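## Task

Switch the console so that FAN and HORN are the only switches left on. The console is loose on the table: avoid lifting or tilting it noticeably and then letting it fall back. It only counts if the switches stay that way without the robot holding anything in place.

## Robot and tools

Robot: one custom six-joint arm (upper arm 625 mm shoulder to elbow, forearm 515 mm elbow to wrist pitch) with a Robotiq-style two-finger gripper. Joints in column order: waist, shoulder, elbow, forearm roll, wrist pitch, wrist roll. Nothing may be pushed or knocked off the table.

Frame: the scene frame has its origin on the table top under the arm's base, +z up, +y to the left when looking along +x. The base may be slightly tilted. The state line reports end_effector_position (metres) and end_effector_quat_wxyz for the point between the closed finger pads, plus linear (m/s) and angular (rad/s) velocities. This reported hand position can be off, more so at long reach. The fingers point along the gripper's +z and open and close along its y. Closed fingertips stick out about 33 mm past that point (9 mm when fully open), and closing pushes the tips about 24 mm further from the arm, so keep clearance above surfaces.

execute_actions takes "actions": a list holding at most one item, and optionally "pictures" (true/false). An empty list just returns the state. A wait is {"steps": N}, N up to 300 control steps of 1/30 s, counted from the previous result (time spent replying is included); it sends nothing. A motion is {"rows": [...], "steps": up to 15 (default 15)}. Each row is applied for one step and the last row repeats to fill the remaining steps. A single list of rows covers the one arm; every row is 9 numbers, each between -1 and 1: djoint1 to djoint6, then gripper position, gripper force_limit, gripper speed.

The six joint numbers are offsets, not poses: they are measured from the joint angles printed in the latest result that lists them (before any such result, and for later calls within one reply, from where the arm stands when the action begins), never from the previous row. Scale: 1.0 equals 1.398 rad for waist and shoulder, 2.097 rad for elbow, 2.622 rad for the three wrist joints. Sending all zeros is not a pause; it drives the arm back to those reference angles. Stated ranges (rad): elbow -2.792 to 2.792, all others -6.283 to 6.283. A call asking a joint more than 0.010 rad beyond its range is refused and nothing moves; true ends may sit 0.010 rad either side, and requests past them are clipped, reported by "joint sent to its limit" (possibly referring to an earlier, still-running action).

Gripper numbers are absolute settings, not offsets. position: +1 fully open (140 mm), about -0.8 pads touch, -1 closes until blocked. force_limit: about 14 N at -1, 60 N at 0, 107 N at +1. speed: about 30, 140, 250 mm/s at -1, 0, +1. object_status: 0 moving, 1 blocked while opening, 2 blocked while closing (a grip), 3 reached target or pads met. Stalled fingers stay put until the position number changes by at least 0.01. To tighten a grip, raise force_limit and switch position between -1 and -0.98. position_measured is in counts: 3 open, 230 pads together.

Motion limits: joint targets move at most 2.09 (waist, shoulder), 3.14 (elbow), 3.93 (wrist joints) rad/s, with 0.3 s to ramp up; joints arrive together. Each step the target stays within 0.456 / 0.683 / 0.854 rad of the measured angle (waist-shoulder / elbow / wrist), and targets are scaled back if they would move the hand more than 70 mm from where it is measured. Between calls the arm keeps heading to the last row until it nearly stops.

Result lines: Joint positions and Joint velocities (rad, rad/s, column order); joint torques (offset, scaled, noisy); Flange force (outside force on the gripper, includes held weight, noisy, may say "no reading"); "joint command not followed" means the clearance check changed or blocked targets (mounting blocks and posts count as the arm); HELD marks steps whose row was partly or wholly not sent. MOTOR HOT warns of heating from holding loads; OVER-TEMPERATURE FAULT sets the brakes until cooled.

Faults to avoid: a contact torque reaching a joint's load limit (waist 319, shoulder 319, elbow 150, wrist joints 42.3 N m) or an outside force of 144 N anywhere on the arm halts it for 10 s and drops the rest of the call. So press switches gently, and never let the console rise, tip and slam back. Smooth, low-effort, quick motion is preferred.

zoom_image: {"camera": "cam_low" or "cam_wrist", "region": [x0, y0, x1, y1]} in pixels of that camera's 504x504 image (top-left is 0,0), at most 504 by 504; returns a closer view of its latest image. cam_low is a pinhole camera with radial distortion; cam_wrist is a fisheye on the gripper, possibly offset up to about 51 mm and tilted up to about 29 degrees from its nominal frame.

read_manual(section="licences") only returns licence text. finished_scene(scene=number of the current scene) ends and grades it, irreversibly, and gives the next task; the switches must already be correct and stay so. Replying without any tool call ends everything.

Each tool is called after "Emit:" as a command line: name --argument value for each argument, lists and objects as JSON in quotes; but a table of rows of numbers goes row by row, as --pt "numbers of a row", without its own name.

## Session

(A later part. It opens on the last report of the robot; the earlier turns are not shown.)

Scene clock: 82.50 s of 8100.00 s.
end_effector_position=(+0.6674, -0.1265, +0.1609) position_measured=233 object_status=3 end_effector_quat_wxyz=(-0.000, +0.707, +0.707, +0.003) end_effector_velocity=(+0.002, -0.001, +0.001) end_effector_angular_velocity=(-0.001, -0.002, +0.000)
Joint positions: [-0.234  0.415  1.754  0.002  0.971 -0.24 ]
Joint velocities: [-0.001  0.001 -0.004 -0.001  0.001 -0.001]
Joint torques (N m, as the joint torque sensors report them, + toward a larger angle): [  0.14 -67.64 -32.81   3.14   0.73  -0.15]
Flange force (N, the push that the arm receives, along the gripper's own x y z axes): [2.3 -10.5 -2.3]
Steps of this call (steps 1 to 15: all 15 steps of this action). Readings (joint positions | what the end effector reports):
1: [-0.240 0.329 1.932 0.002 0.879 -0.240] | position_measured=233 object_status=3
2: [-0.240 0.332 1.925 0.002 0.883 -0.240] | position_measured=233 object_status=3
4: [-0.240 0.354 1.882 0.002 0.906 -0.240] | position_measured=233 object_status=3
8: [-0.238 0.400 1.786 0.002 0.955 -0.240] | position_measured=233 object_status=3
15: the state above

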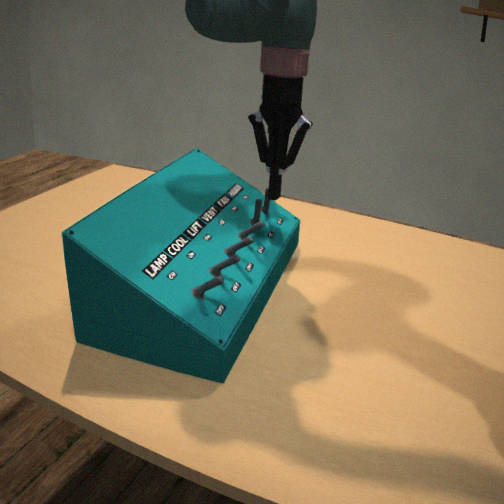

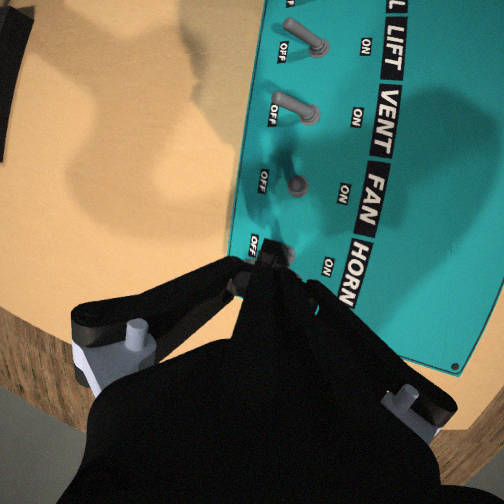

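Both appear flipped; back off to confirm.

Emit:
execute_actions --actions '[{"rows":[[0,-0.045,0.06,0,-0.025,0,-1,0,0]],"steps":15}]'

Emit:
zoom_image --camera "cam_low" --region '[180, 160, 340, 320]'

Scene clock: 85.97 s of 8100.00 s.
end_effector_position=(+0.6143, -0.1135, +0.1495) position_measured=233 object_status=3 end_effector_quat_wxyz=(+0.001, +0.707, +0.707, +0.003) end_effector_velocity=(+0.001, +0.000, +0.001) end_effector_angular_velocity=(-0.001, -0.002, +0.001)
Joint positions: [-0.234  0.352  1.88   0.002  0.905 -0.24 ]
Joint velocities: [ 0.001 -0.    -0.001 -0.    -0.001 -0.   ]
Joint torques (N m, as the joint torque sensors report them, + toward a larger angle): [ -0.21 -61.18 -31.13   3.09   0.65  -0.22]
Flange force (N, the push that the arm receives, along the gripper's own x y z axes): [2.4 -8.1 -2.5]
Steps of this call (steps 1 to 15: the robot went on to your last target; steps 16 to 89: nothing new was sent; steps 90 to 104: all 15 steps of this action). Readings (joint positions | what the end effector reports):
90: [-0.234 0.415 1.754 0.002 0.971 -0.240] | position_measured=233 object_status=3
91: [-0.234 0.412 1.761 0.002 0.967 -0.240] | position_measured=233 object_status=3
93: [-0.234 0.388 1.808 0.002 0.943 -0.240] | position_measured=233 object_status=3
97: [-0.234 0.352 1.879 0.002 0.906 -0.240] | position_measured=233 object_status=3
104: the state above

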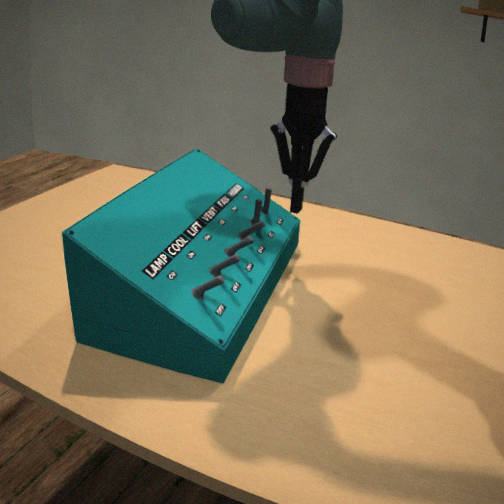

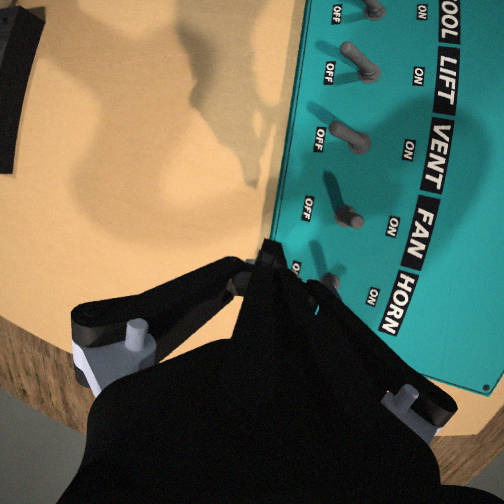

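Region (180, 160, 340, 320) of cam_low's 504x504 image, scaled by 3.150, with more detail than that image has.

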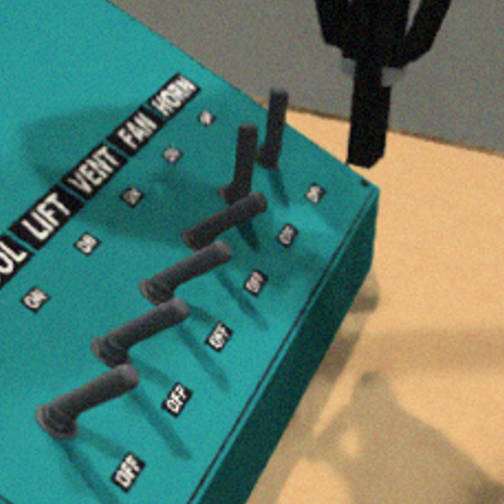

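Emit:
finished_scene --scene 1

The scene is finished: the task was done.


## Next scene

Switch the console so that VENT and WASH are the only switches left on. The console is loose on the table: avoid lifting or tilting it noticeably and then letting it fall back. It only counts if the switches stay that way without the robot holding anything in place.

Emit:
execute_actions --actions '[]'

Scene clock: 0.00 s of 8100.00 s.
end_effector_position=(+0.3770, -0.1750, +0.2580) position_measured=3 object_status=3 end_effector_quat_wxyz=(-0.040, +0.820, +0.458, -0.342) end_effector_velocity=(-0.000, -0.000, +0.000) end_effector_angular_velocity=(-0.001, -0.001, -0.001)
Joint positions: [-0.212  0.267  1.932 -0.382  1.552  0.465]
Joint velocities: [-0.001 -0.001  0.    -0.    -0.     0.   ]
Joint torques (N m, as the joint torque sensors report them, + toward a larger angle): no reading
Flange force (N, the push that the arm receives, along the gripper's own x y z axes): no reading

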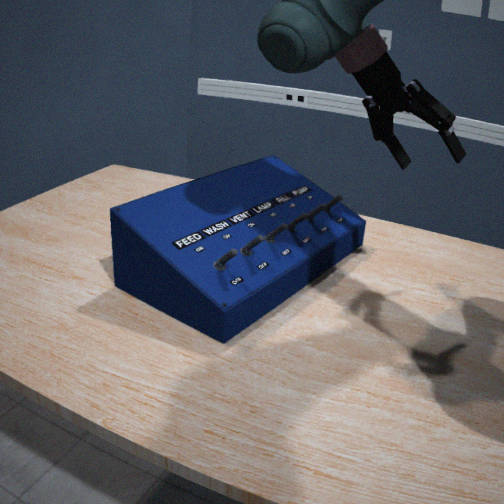

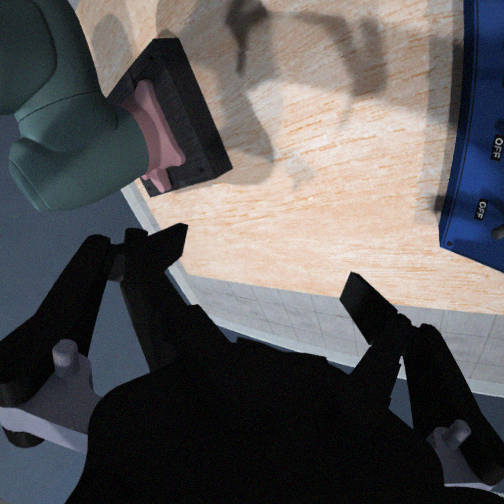

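Emit:
zoom_image --camera "cam_low" --region '[150, 150, 390, 330]'

Region (150, 150, 390, 330) of cam_low's 504x504 image, scaled by 2.100, with more detail than that image has; it fills the top 378 rows of this view, and the rest is white.

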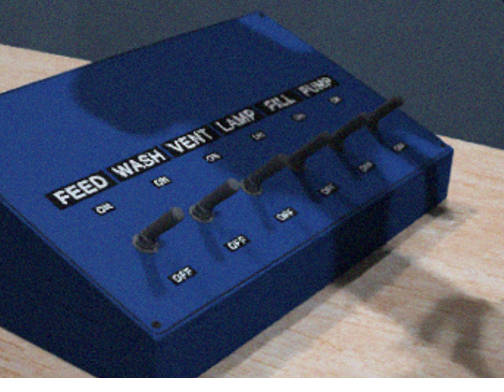

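Emit:
execute_actions --actions '[{"rows":[[0.112,-0.094,-0.027,0.146,-0.161,-0.198,-1,0,0]],"steps":15}]'

Emit:
execute_actions --actions '[{"steps":15}]'

Scene clock: 5.43 s of 8100.00 s.
end_effector_position=(+0.5368, -0.0155, +0.2712) position_measured=105 object_status=0 end_effector_quat_wxyz=(-0.010, +0.725, +0.688, -0.027) end_effector_velocity=(+0.292, +0.323, +0.149) end_effector_angular_velocity=(+0.557, -1.054, +0.875)
Joint positions: [-0.069  0.147  1.88  -0.033  1.167 -0.008]
Joint velocities: [ 0.268 -0.226 -0.1    0.643 -0.708 -0.874]
Joint torques (N m, as the joint torque sensors report them, + toward a larger angle): [ -5.54 -35.76 -32.15   2.6    0.88  -0.26]
Flange force (N, the push that the arm receives, along the gripper's own x y z axes): [0.9 -11.0 -1.4]
Steps of this call (steps 1 to 90: nothing new was sent; then 1.93 s passed at rest; steps 91 to 105: all 15 steps of this action). Readings (joint positions | what the end effector reports):
91: [-0.212 0.267 1.932 -0.382 1.552 0.465] | position_measured=3 object_status=0
92: [-0.210 0.266 1.931 -0.377 1.546 0.459] | position_measured=6 object_status=0
94: [-0.193 0.252 1.925 -0.336 1.501 0.403] | position_measured=21 object_status=0
98: [-0.144 0.211 1.907 -0.217 1.370 0.242] | position_measured=52 object_status=0
105: the state above

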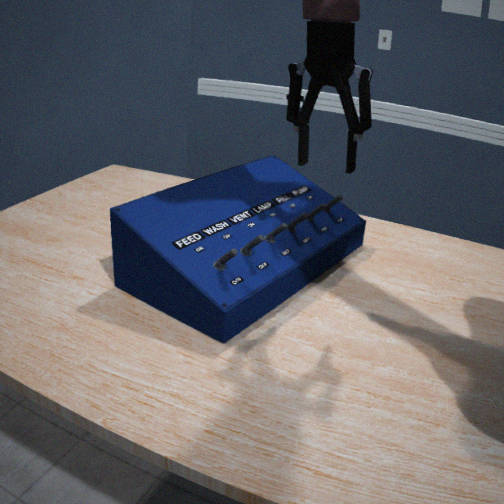

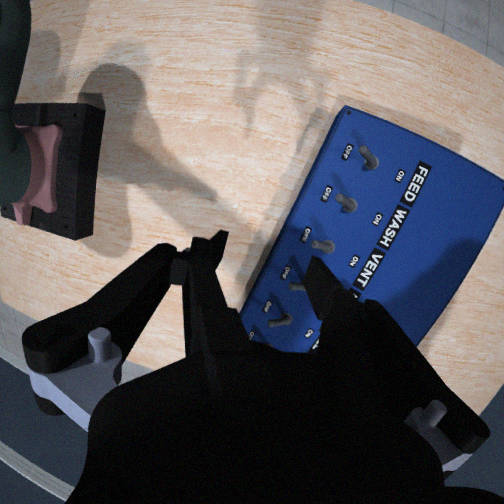

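Scene clock: 5.93 s of 8100.00 s.
end_effector_position=(+0.5518, +0.0013, +0.2793) position_measured=219 object_status=0 end_effector_quat_wxyz=(-0.001, +0.709, +0.705, +0.002) end_effector_velocity=(-0.000, +0.000, +0.000) end_effector_angular_velocity=(+0.000, -0.000, +0.000)
Joint positions: [-0.055  0.136  1.875  0.001  1.13  -0.054]
Joint velocities: [-0.    -0.    -0.     0.001  0.001 -0.   ]
Joint torques (N m, as the joint torque sensors report them, + toward a larger angle): [ -0.64 -43.09 -35.68   3.47   0.76  -0.1 ]
Flange force (N, the push that the arm receives, along the gripper's own x y z axes): [1.5 -10.4 -0.5]
Steps of this call (steps 1 to 15: the robot went on to your last target). Readings (joint positions | what the end effector reports):
1: [-0.061 0.141 1.877 -0.015 1.147 -0.033] | position_measured=113 object_status=0
2: [-0.057 0.137 1.876 -0.004 1.135 -0.048] | position_measured=120 object_status=0
4: [-0.055 0.136 1.875 0.000 1.130 -0.053] | position_measured=135 object_status=0
8: [-0.055 0.136 1.875 0.001 1.130 -0.054] | position_measured=166 object_status=0
15: the state above

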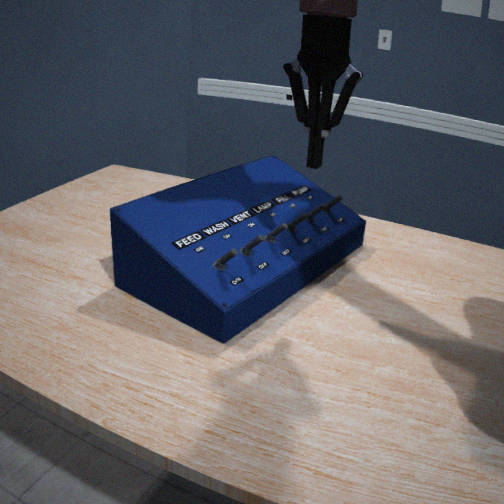

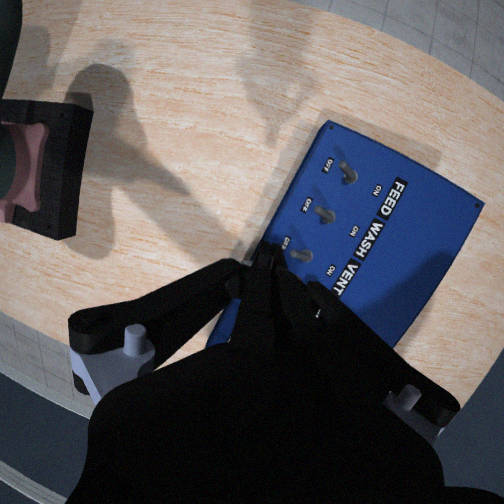

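Emit:
execute_actions --actions '[{"rows":[[-0.084,0.053,0.076,0,-0.088,0.088,-1,0,0]],"steps":15}]'

Emit:
execute_actions --actions '[{"steps":8}]'

Scene clock: 11.73 s of 8100.00 s.
end_effector_position=(+0.5301, -0.0597, +0.1693) position_measured=233 object_status=3 end_effector_quat_wxyz=(-0.002, +0.820, +0.572, +0.001) end_effector_velocity=(-0.002, -0.000, -0.001) end_effector_angular_velocity=(+0.000, +0.002, -0.004)
Joint positions: [-0.172  0.21   2.034  0.001  0.899  0.177]
Joint velocities: [-0.001 -0.     0.003 -0.    -0.001  0.003]
Joint torques (N m, as the joint torque sensors report them, + toward a larger angle): [  0.06 -44.92 -30.87   2.86   0.84  -0.29]
Flange force (N, the push that the arm receives, along the gripper's own x y z axes): [-2.2 -10.6 -3.7]
Steps of this call (steps 1 to 15: the robot went on to your last target; steps 16 to 90: nothing new was sent; then 2.30 s passed at rest; steps 91 to 105: all 15 steps of this action). Readings (joint positions | what the end effector reports):
91: [-0.055 0.136 1.875 0.001 1.130 -0.054] | position_measured=233 object_status=3
92: [-0.058 0.138 1.879 0.001 1.122 -0.047] | position_measured=233 object_status=3
94: [-0.085 0.155 1.918 0.001 1.067 0.008] | position_measured=233 object_status=3
98: [-0.153 0.198 2.009 0.001 0.936 0.140] | position_measured=233 object_status=3
105: the state above

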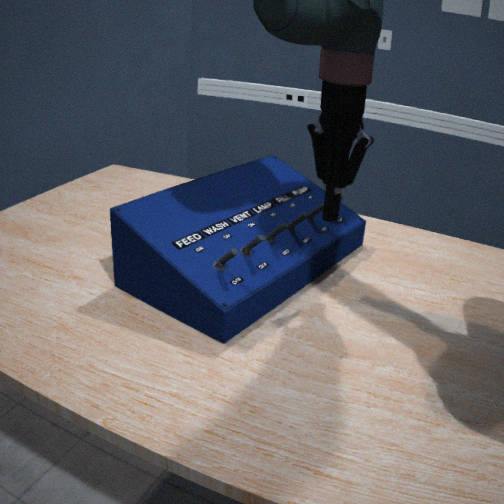

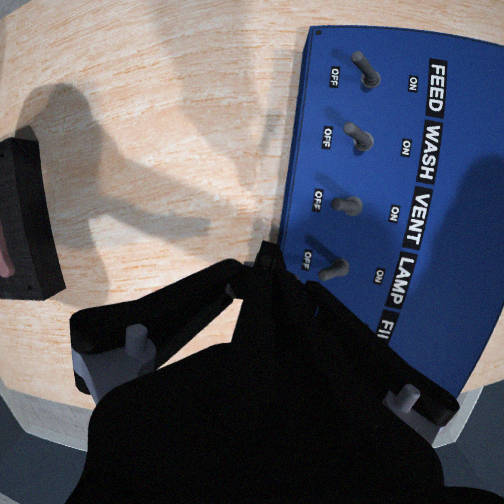

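Scene clock: 12.00 s of 8100.00 s.
end_effector_position=(+0.5300, -0.0598, +0.1692) position_measured=233 object_status=3 end_effector_quat_wxyz=(-0.002, +0.821, +0.572, +0.001) end_effector_velocity=(+0.001, +0.000, +0.000) end_effector_angular_velocity=(-0.001, -0.001, +0.002)
Joint positions: [-0.172  0.21   2.034  0.001  0.899  0.177]
Joint velocities: [ 0.001  0.    -0.001 -0.    -0.    -0.001]
Joint torques (N m, as the joint torque sensors report them, + toward a larger angle): [ -0.38 -45.88 -31.06   2.97   0.8   -0.19]
Flange force (N, the push that the arm receives, along the gripper's own x y z axes): [-0.8 -10.3 -2.9]
Steps of this call (steps 1 to 8: the robot went on to your last target). Readings (joint positions | what the end effector reports):
1: [-0.172 0.210 2.034 0.001 0.899 0.177] | position_measured=233 object_status=3
2: [-0.172 0.210 2.034 0.001 0.899 0.177] | position_measured=233 object_status=3
4: [-0.172 0.210 2.034 0.001 0.899 0.177] | position_measured=233 object_status=3
8: the state above

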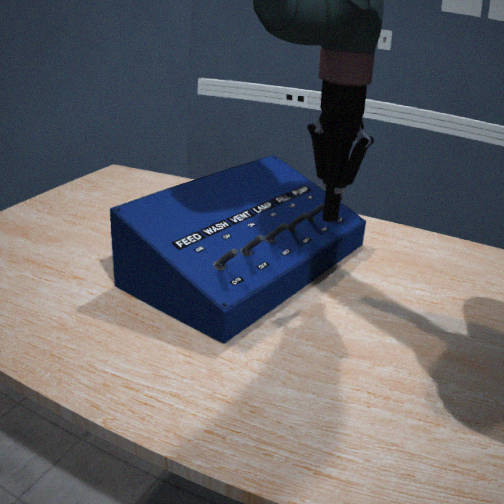

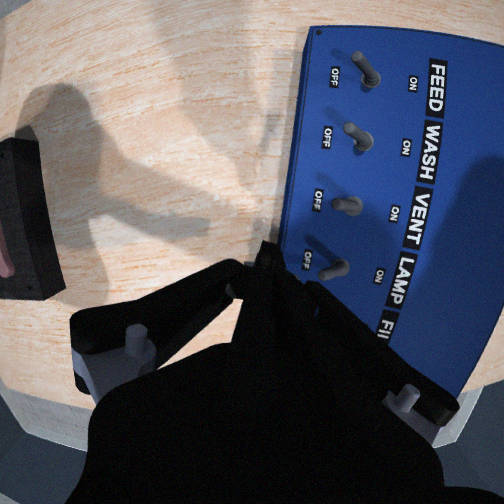

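Emit:
execute_actions --actions '[{"rows":[[0.051,0.03,-0.012,0,-0.006,0.028,-1,0,0],[0.051,0.04,-0.016,0,-0.01,0.028,-1,0,0],[0.051,0.063,-0.023,0,-0.016,0.028,-1,0,0]],"steps":15}]'

Scene clock: 20.40 s of 8100.00 s.
end_effector_position=(+0.5736, -0.0261, +0.1398) position_measured=233 object_status=3 end_effector_quat_wxyz=(-0.001, +0.821, +0.571, +0.002) end_effector_velocity=(+0.001, -0.000, +0.001) end_effector_angular_velocity=(-0.000, -0.002, -0.001)
Joint positions: [-0.101  0.298  1.986  0.001  0.857  0.25 ]
Joint velocities: [-0.001 -0.001 -0.001  0.    -0.     0.001]
Joint torques (N m, as the joint torque sensors report them, + toward a larger angle): [ -0.7  -54.46 -29.86   2.92   0.75  -0.16]
Flange force (N, the push that the arm receives, along the gripper's own x y z axes): [-1.1 -8.6 -2.9]
Steps of this call (steps 1 to 15: the robot went on to your last target; steps 16 to 90: nothing new was sent; then 4.90 s passed at rest; steps 91 to 105: all 15 steps of this action). Readings (joint positions | what the end effector reports):
91: [-0.172 0.210 2.034 0.001 0.899 0.177] | position_measured=233 object_status=3
92: [-0.169 0.212 2.033 0.001 0.898 0.181] | position_measured=233 object_status=3
94: [-0.141 0.231 2.021 0.001 0.890 0.211] | position_measured=233 object_status=3
98: [-0.102 0.296 1.988 0.001 0.858 0.250] | position_measured=233 object_status=3
105: the state above

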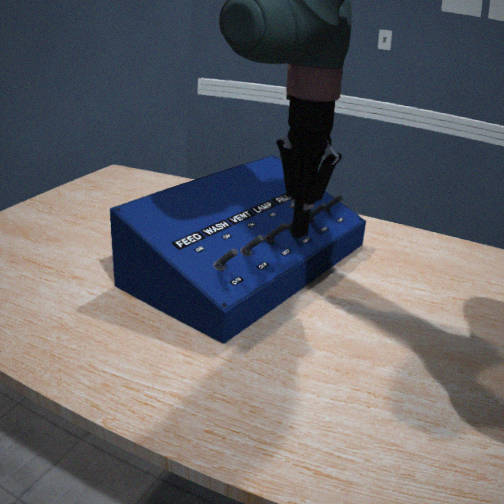

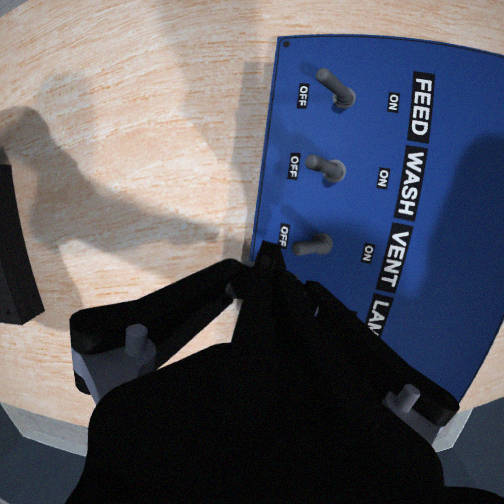

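Emit:
execute_actions --actions '[{"rows":[[0,0.012,0.007,0,-0.012,0,-1,0,0]],"steps":10}]'

Scene clock: 24.37 s of 8100.00 s.
end_effector_position=(+0.5728, -0.0259, +0.1246) position_measured=233 object_status=3 end_effector_quat_wxyz=(-0.001, +0.821, +0.571, +0.002) end_effector_velocity=(-0.001, -0.000, -0.001) end_effector_angular_velocity=(-0.000, +0.002, +0.000)
Joint positions: [-0.101  0.315  2.001  0.001  0.826  0.25 ]
Joint velocities: [ 0.     0.001  0.001 -0.001 -0.     0.   ]
Joint torques (N m, as the joint torque sensors report them, + toward a larger angle): [ -0.29 -55.02 -29.03   2.78   0.71  -0.18]
Flange force (N, the push that the arm receives, along the gripper's own x y z axes): [-1.5 -8.6 -3.3]
Steps of this call (steps 1 to 15: the robot went on to your last target; steps 16 to 90: nothing new was sent; then 0.63 s passed at rest; steps 91 to 100: all 10 steps of this action). Readings (joint positions | what the end effector reports):
91: [-0.101 0.298 1.986 0.001 0.857 0.250] | position_measured=233 object_status=3
92: [-0.101 0.301 1.989 0.001 0.850 0.250] | position_measured=233 object_status=3
94: [-0.101 0.313 2.000 0.001 0.829 0.250] | position_measured=233 object_status=3
98: [-0.101 0.315 2.001 0.001 0.826 0.250] | position_measured=233 object_status=3
100: the state above

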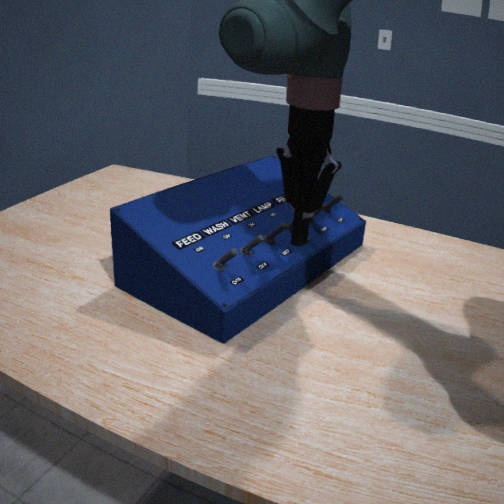

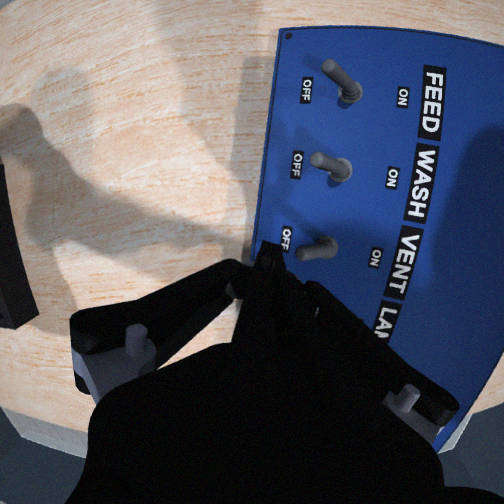

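Emit:
execute_actions --actions '[{"rows":[[0,0.008,-0.012,0,0.005,0,-1,0,0],[-0.003,0.016,-0.024,0,0.01,0,-1,0,0],[-0.005,0.025,-0.036,0,0.016,0,-1,0,0],[-0.008,0.033,-0.049,0,0.021,0,-1,0,0],[-0.011,0.041,-0.061,0,0.027,0,-1,0,0],[-0.015,0.049,-0.073,0,0.032,-0.006,-1,0,0]],"steps":15}]'

Scene clock: 29.40 s of 8100.00 s.
end_effector_position=(+0.6401, -0.0466, +0.1432) position_measured=233 object_status=3 end_effector_quat_wxyz=(-0.001, +0.823, +0.569, +0.002) end_effector_velocity=(+0.000, -0.001, -0.000) end_effector_angular_velocity=(-0.000, +0.001, -0.002)
Joint positions: [-0.122  0.383  1.848  0.001  0.91   0.235]
Joint velocities: [-0.001  0.001 -0.001 -0.     0.001  0.002]
Joint torques (N m, as the joint torque sensors report them, + toward a larger angle): [ -0.49 -63.67 -30.88   3.01   0.73  -0.27]
Flange force (N, the push that the arm receives, along the gripper's own x y z axes): [-1.2 -8.5 -2.5]
Steps of this call (steps 1 to 15: the robot went on to your last target; steps 16 to 90: nothing new was sent; then 1.53 s passed at rest; steps 91 to 105: all 15 steps of this action). Readings (joint positions | what the end effector reports):
91: [-0.101 0.315 2.001 0.001 0.826 0.250] | position_measured=233 object_status=3
92: [-0.101 0.317 1.996 0.001 0.828 0.250] | position_measured=233 object_status=3
94: [-0.104 0.333 1.961 0.001 0.847 0.250] | position_measured=233 object_status=3
98: [-0.118 0.373 1.870 0.001 0.897 0.244] | position_measured=233 object_status=3
105: the state above

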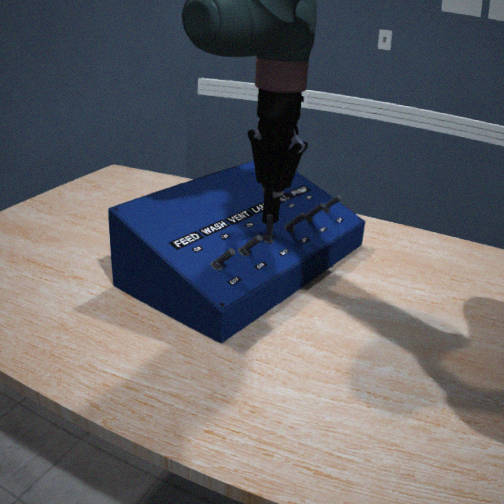

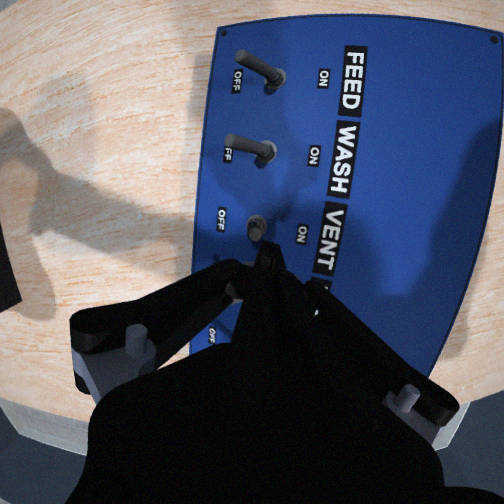

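Emit:
execute_actions --actions '[{"rows":[[0,-0.04,-0.021,0,0.038,0,-1,0,0],[0,-0.04,-0.021,0,0.038,0,-1,0,0],[0,-0.04,-0.021,0,0.038,0,-1,0,0],[0,-0.04,-0.021,0,0.038,0,-1,0,0],[0,-0.04,-0.021,0,0.038,0,-1,0,0],[0.093,-0.068,0.03,0,0.013,0.047,-1,0,0]],"steps":15}]'

Emit:
execute_actions --actions '[{"rows":[[0,0.039,0.021,0,-0.038,0,-1,0,0]],"steps":12}]'

Scene clock: 36.30 s of 8100.00 s.
end_effector_position=(+0.5941, +0.0362, +0.1764) position_measured=233 object_status=3 end_effector_quat_wxyz=(-0.002, +0.821, +0.572, +0.001) end_effector_velocity=(-0.005, +0.017, -0.003) end_effector_angular_velocity=(-0.000, -0.008, +0.001)
Joint positions: [0.008 0.288 1.91  0.001 0.944 0.357]
Joint velocities: [ 0.029 -0.007  0.016 -0.    -0.018  0.028]
Joint torques (N m, as the joint torque sensors report them, + toward a larger angle): [-20.92 -46.01 -39.9    3.59   0.27  -0.17]
Flange force (N, the push that the arm receives, along the gripper's own x y z axes): [-0.9 -10.9 -3.3]
Steps of this call (steps 1 to 15: the robot went on to your last target; steps 16 to 90: nothing new was sent; then 3.40 s passed at rest; steps 91 to 105: all 15 steps of this action). Readings (joint positions | what the end effector reports):
91: [-0.122 0.383 1.848 0.001 0.910 0.235] | position_measured=233 object_status=3
92: [-0.122 0.380 1.845 0.000 0.917 0.235] | position_measured=233 object_status=3
94: [-0.122 0.352 1.823 0.000 0.966 0.235] | position_measured=233 object_status=3
98: [-0.108 0.318 1.814 0.001 1.003 0.248] | position_measured=233 object_status=3
105: the state above

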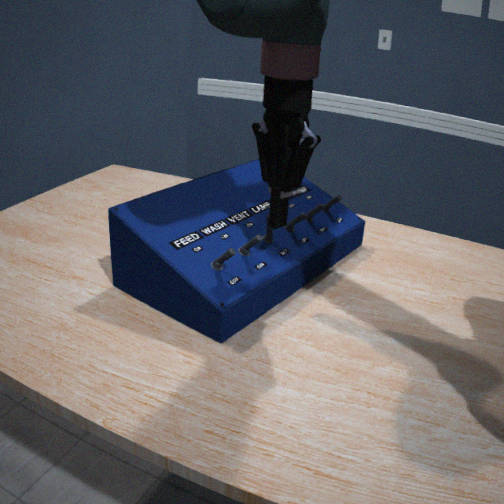

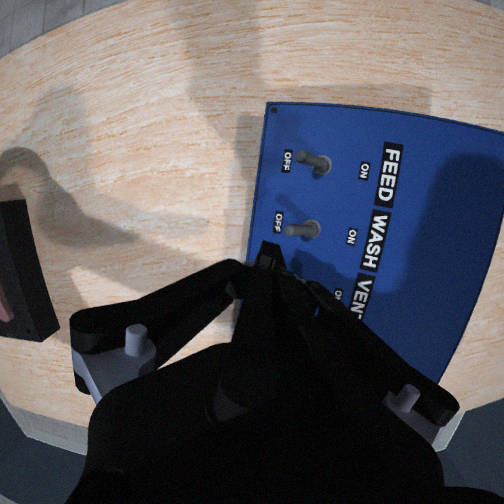

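Scene clock: 36.70 s of 8100.00 s.
end_effector_position=(+0.5953, +0.0366, +0.1263) position_measured=233 object_status=3 end_effector_quat_wxyz=(-0.001, +0.821, +0.572, +0.002) end_effector_velocity=(-0.001, -0.001, -0.000) end_effector_angular_velocity=(-0.000, -0.000, +0.002)
Joint positions: [0.008 0.343 1.954 0.    0.845 0.357]
Joint velocities: [-0.001 -0.001  0.002 -0.001 -0.001 -0.002]
Joint torques (N m, as the joint torque sensors report them, + toward a larger angle): [ -0.44 -57.87 -29.66   2.82   0.69  -0.31]
Flange force (N, the push that the arm receives, along the gripper's own x y z axes): [-2.3 -9.5 -3.3]
Steps of this call (steps 1 to 12: all 12 steps of this action). Readings (joint positions | what the end effector reports):
1: [0.008 0.288 1.911 0.001 0.944 0.358] | position_measured=233 object_status=3
2: [0.008 0.291 1.913 0.001 0.936 0.358] | position_measured=233 object_status=3
4: [0.008 0.319 1.936 0.001 0.886 0.358] | position_measured=233 object_status=3
8: [0.008 0.343 1.954 0.000 0.845 0.358] | position_measured=233 object_status=3
12: the state above

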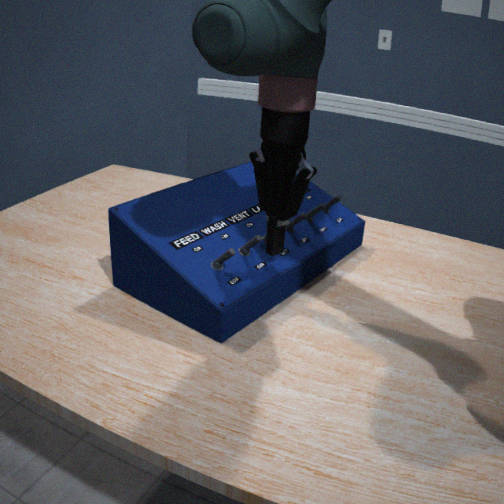

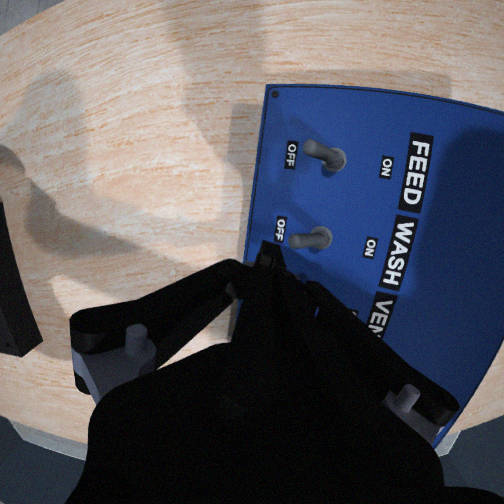

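Emit:
execute_actions --actions '[{"rows":[[0.018,0,0,0,0,0,-1,0,0],[0.018,0,0,0,0,0,-1,0,0],[0.018,0,0,0,0,0,-1,0,0],[0.018,0,0,0,0,0,-1,0,0],[0.014,0.008,-0.012,0,0.005,0,-1,0,0],[0.01,0.016,-0.024,0,0.01,0,-1,0,0],[0.005,0.025,-0.036,0,0.016,0,-1,0,0],[0,0.033,-0.049,0,0.021,0,-1,0,0],[-0.005,0.041,-0.061,0,0.027,0,-1,0,0],[-0.01,0.049,-0.071,0,0.031,-0.008,-1,0,0]],"steps":15}]'

Scene clock: 40.43 s of 8100.00 s.
end_effector_position=(+0.6612, +0.0275, +0.1425) position_measured=233 object_status=3 end_effector_quat_wxyz=(-0.001, +0.819, +0.574, +0.001) end_effector_velocity=(+0.002, -0.001, +0.002) end_effector_angular_velocity=(-0.000, +0.003, +0.007)
Joint positions: [-0.006  0.411  1.806  0.     0.925  0.337]
Joint velocities: [-0.001  0.002 -0.008 -0.001  0.01  -0.008]
Joint torques (N m, as the joint torque sensors report them, + toward a larger angle): [  2.47 -70.56 -31.99   3.55   0.78  -0.16]
Flange force (N, the push that the arm receives, along the gripper's own x y z axes): [-4.1 -13.6 -1.3]
Steps of this call (steps 1 to 15: the robot went on to your last target; steps 16 to 90: nothing new was sent; then 0.23 s passed at rest; steps 91 to 105: all 15 steps of this action). Readings (joint positions | what the end effector reports):
91: [0.008 0.343 1.954 0.001 0.845 0.357] | position_measured=233 object_status=3
92: [0.011 0.343 1.954 0.001 0.845 0.357] | position_measured=233 object_status=3
94: [0.028 0.343 1.954 0.001 0.845 0.357] | position_measured=233 object_status=3
98: [0.024 0.360 1.914 0.001 0.866 0.357] | position_measured=233 object_status=3
105: the state above

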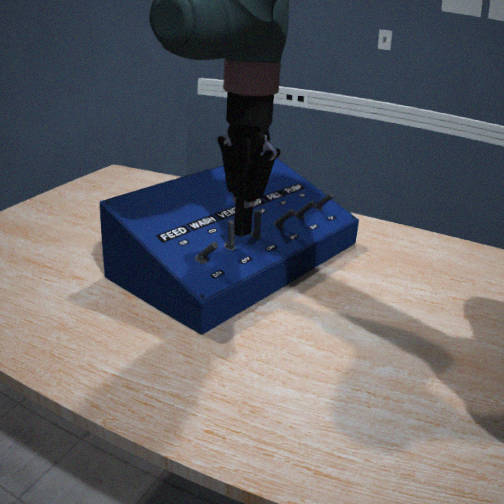

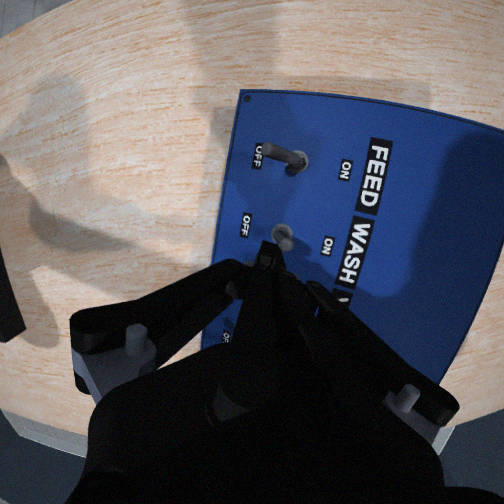

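Console slid some; WASH and VENT look upright. Lift clear.

Emit:
execute_actions --actions '[{"rows":[[0,-0.06,-0.03,0,0.056,0,-1,0,0]],"steps":15}]'

Emit:
zoom_image --camera "cam_low" --region '[150, 150, 370, 310]'

Scene clock: 42.00 s of 8100.00 s.
end_effector_position=(+0.6531, +0.0273, +0.2249) position_measured=233 object_status=3 end_effector_quat_wxyz=(-0.001, +0.819, +0.574, +0.001) end_effector_velocity=(+0.001, +0.001, +0.001) end_effector_angular_velocity=(+0.000, -0.001, +0.001)
Joint positions: [-0.006  0.327  1.743  0.001  1.072  0.337]
Joint velocities: [ 0.001 -0.    -0.001  0.     0.    -0.   ]
Joint torques (N m, as the joint torque sensors report them, + toward a larger angle): [  0.1  -61.12 -35.19   3.36   0.79  -0.33]
Flange force (N, the push that the arm receives, along the gripper's own x y z axes): [-3.9 -11.4 -0.8]
Steps of this call (steps 1 to 15: the robot went on to your last target; steps 16 to 32: nothing new was sent; steps 33 to 47: all 15 steps of this action). Readings (joint positions | what the end effector reports):
33: [-0.006 0.411 1.805 0.000 0.926 0.336] | position_measured=233 object_status=3
34: [-0.006 0.408 1.803 0.000 0.933 0.336] | position_measured=233 object_status=3
36: [-0.006 0.379 1.781 0.000 0.984 0.336] | position_measured=233 object_status=3
40: [-0.006 0.327 1.743 0.001 1.071 0.336] | position_measured=233 object_status=3
47: the state above

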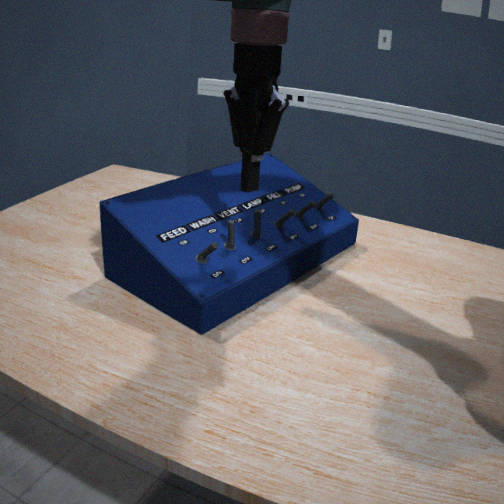

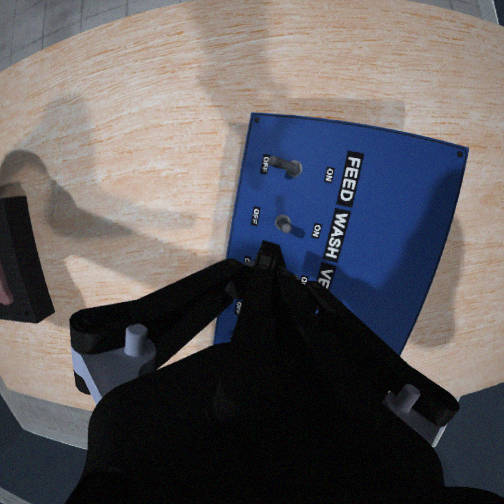

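Region (150, 150, 370, 310) of cam_low's 504x504 image, scaled by 2.291, with more detail than that image has; it fills the top 367 rows of this view, and the rest is white.

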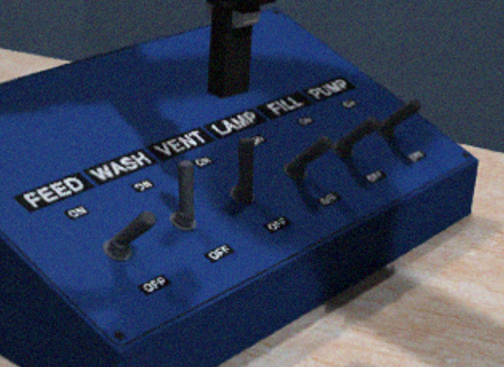

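Emit:
finished_scene --scene 2

The scene is finished: the task was done.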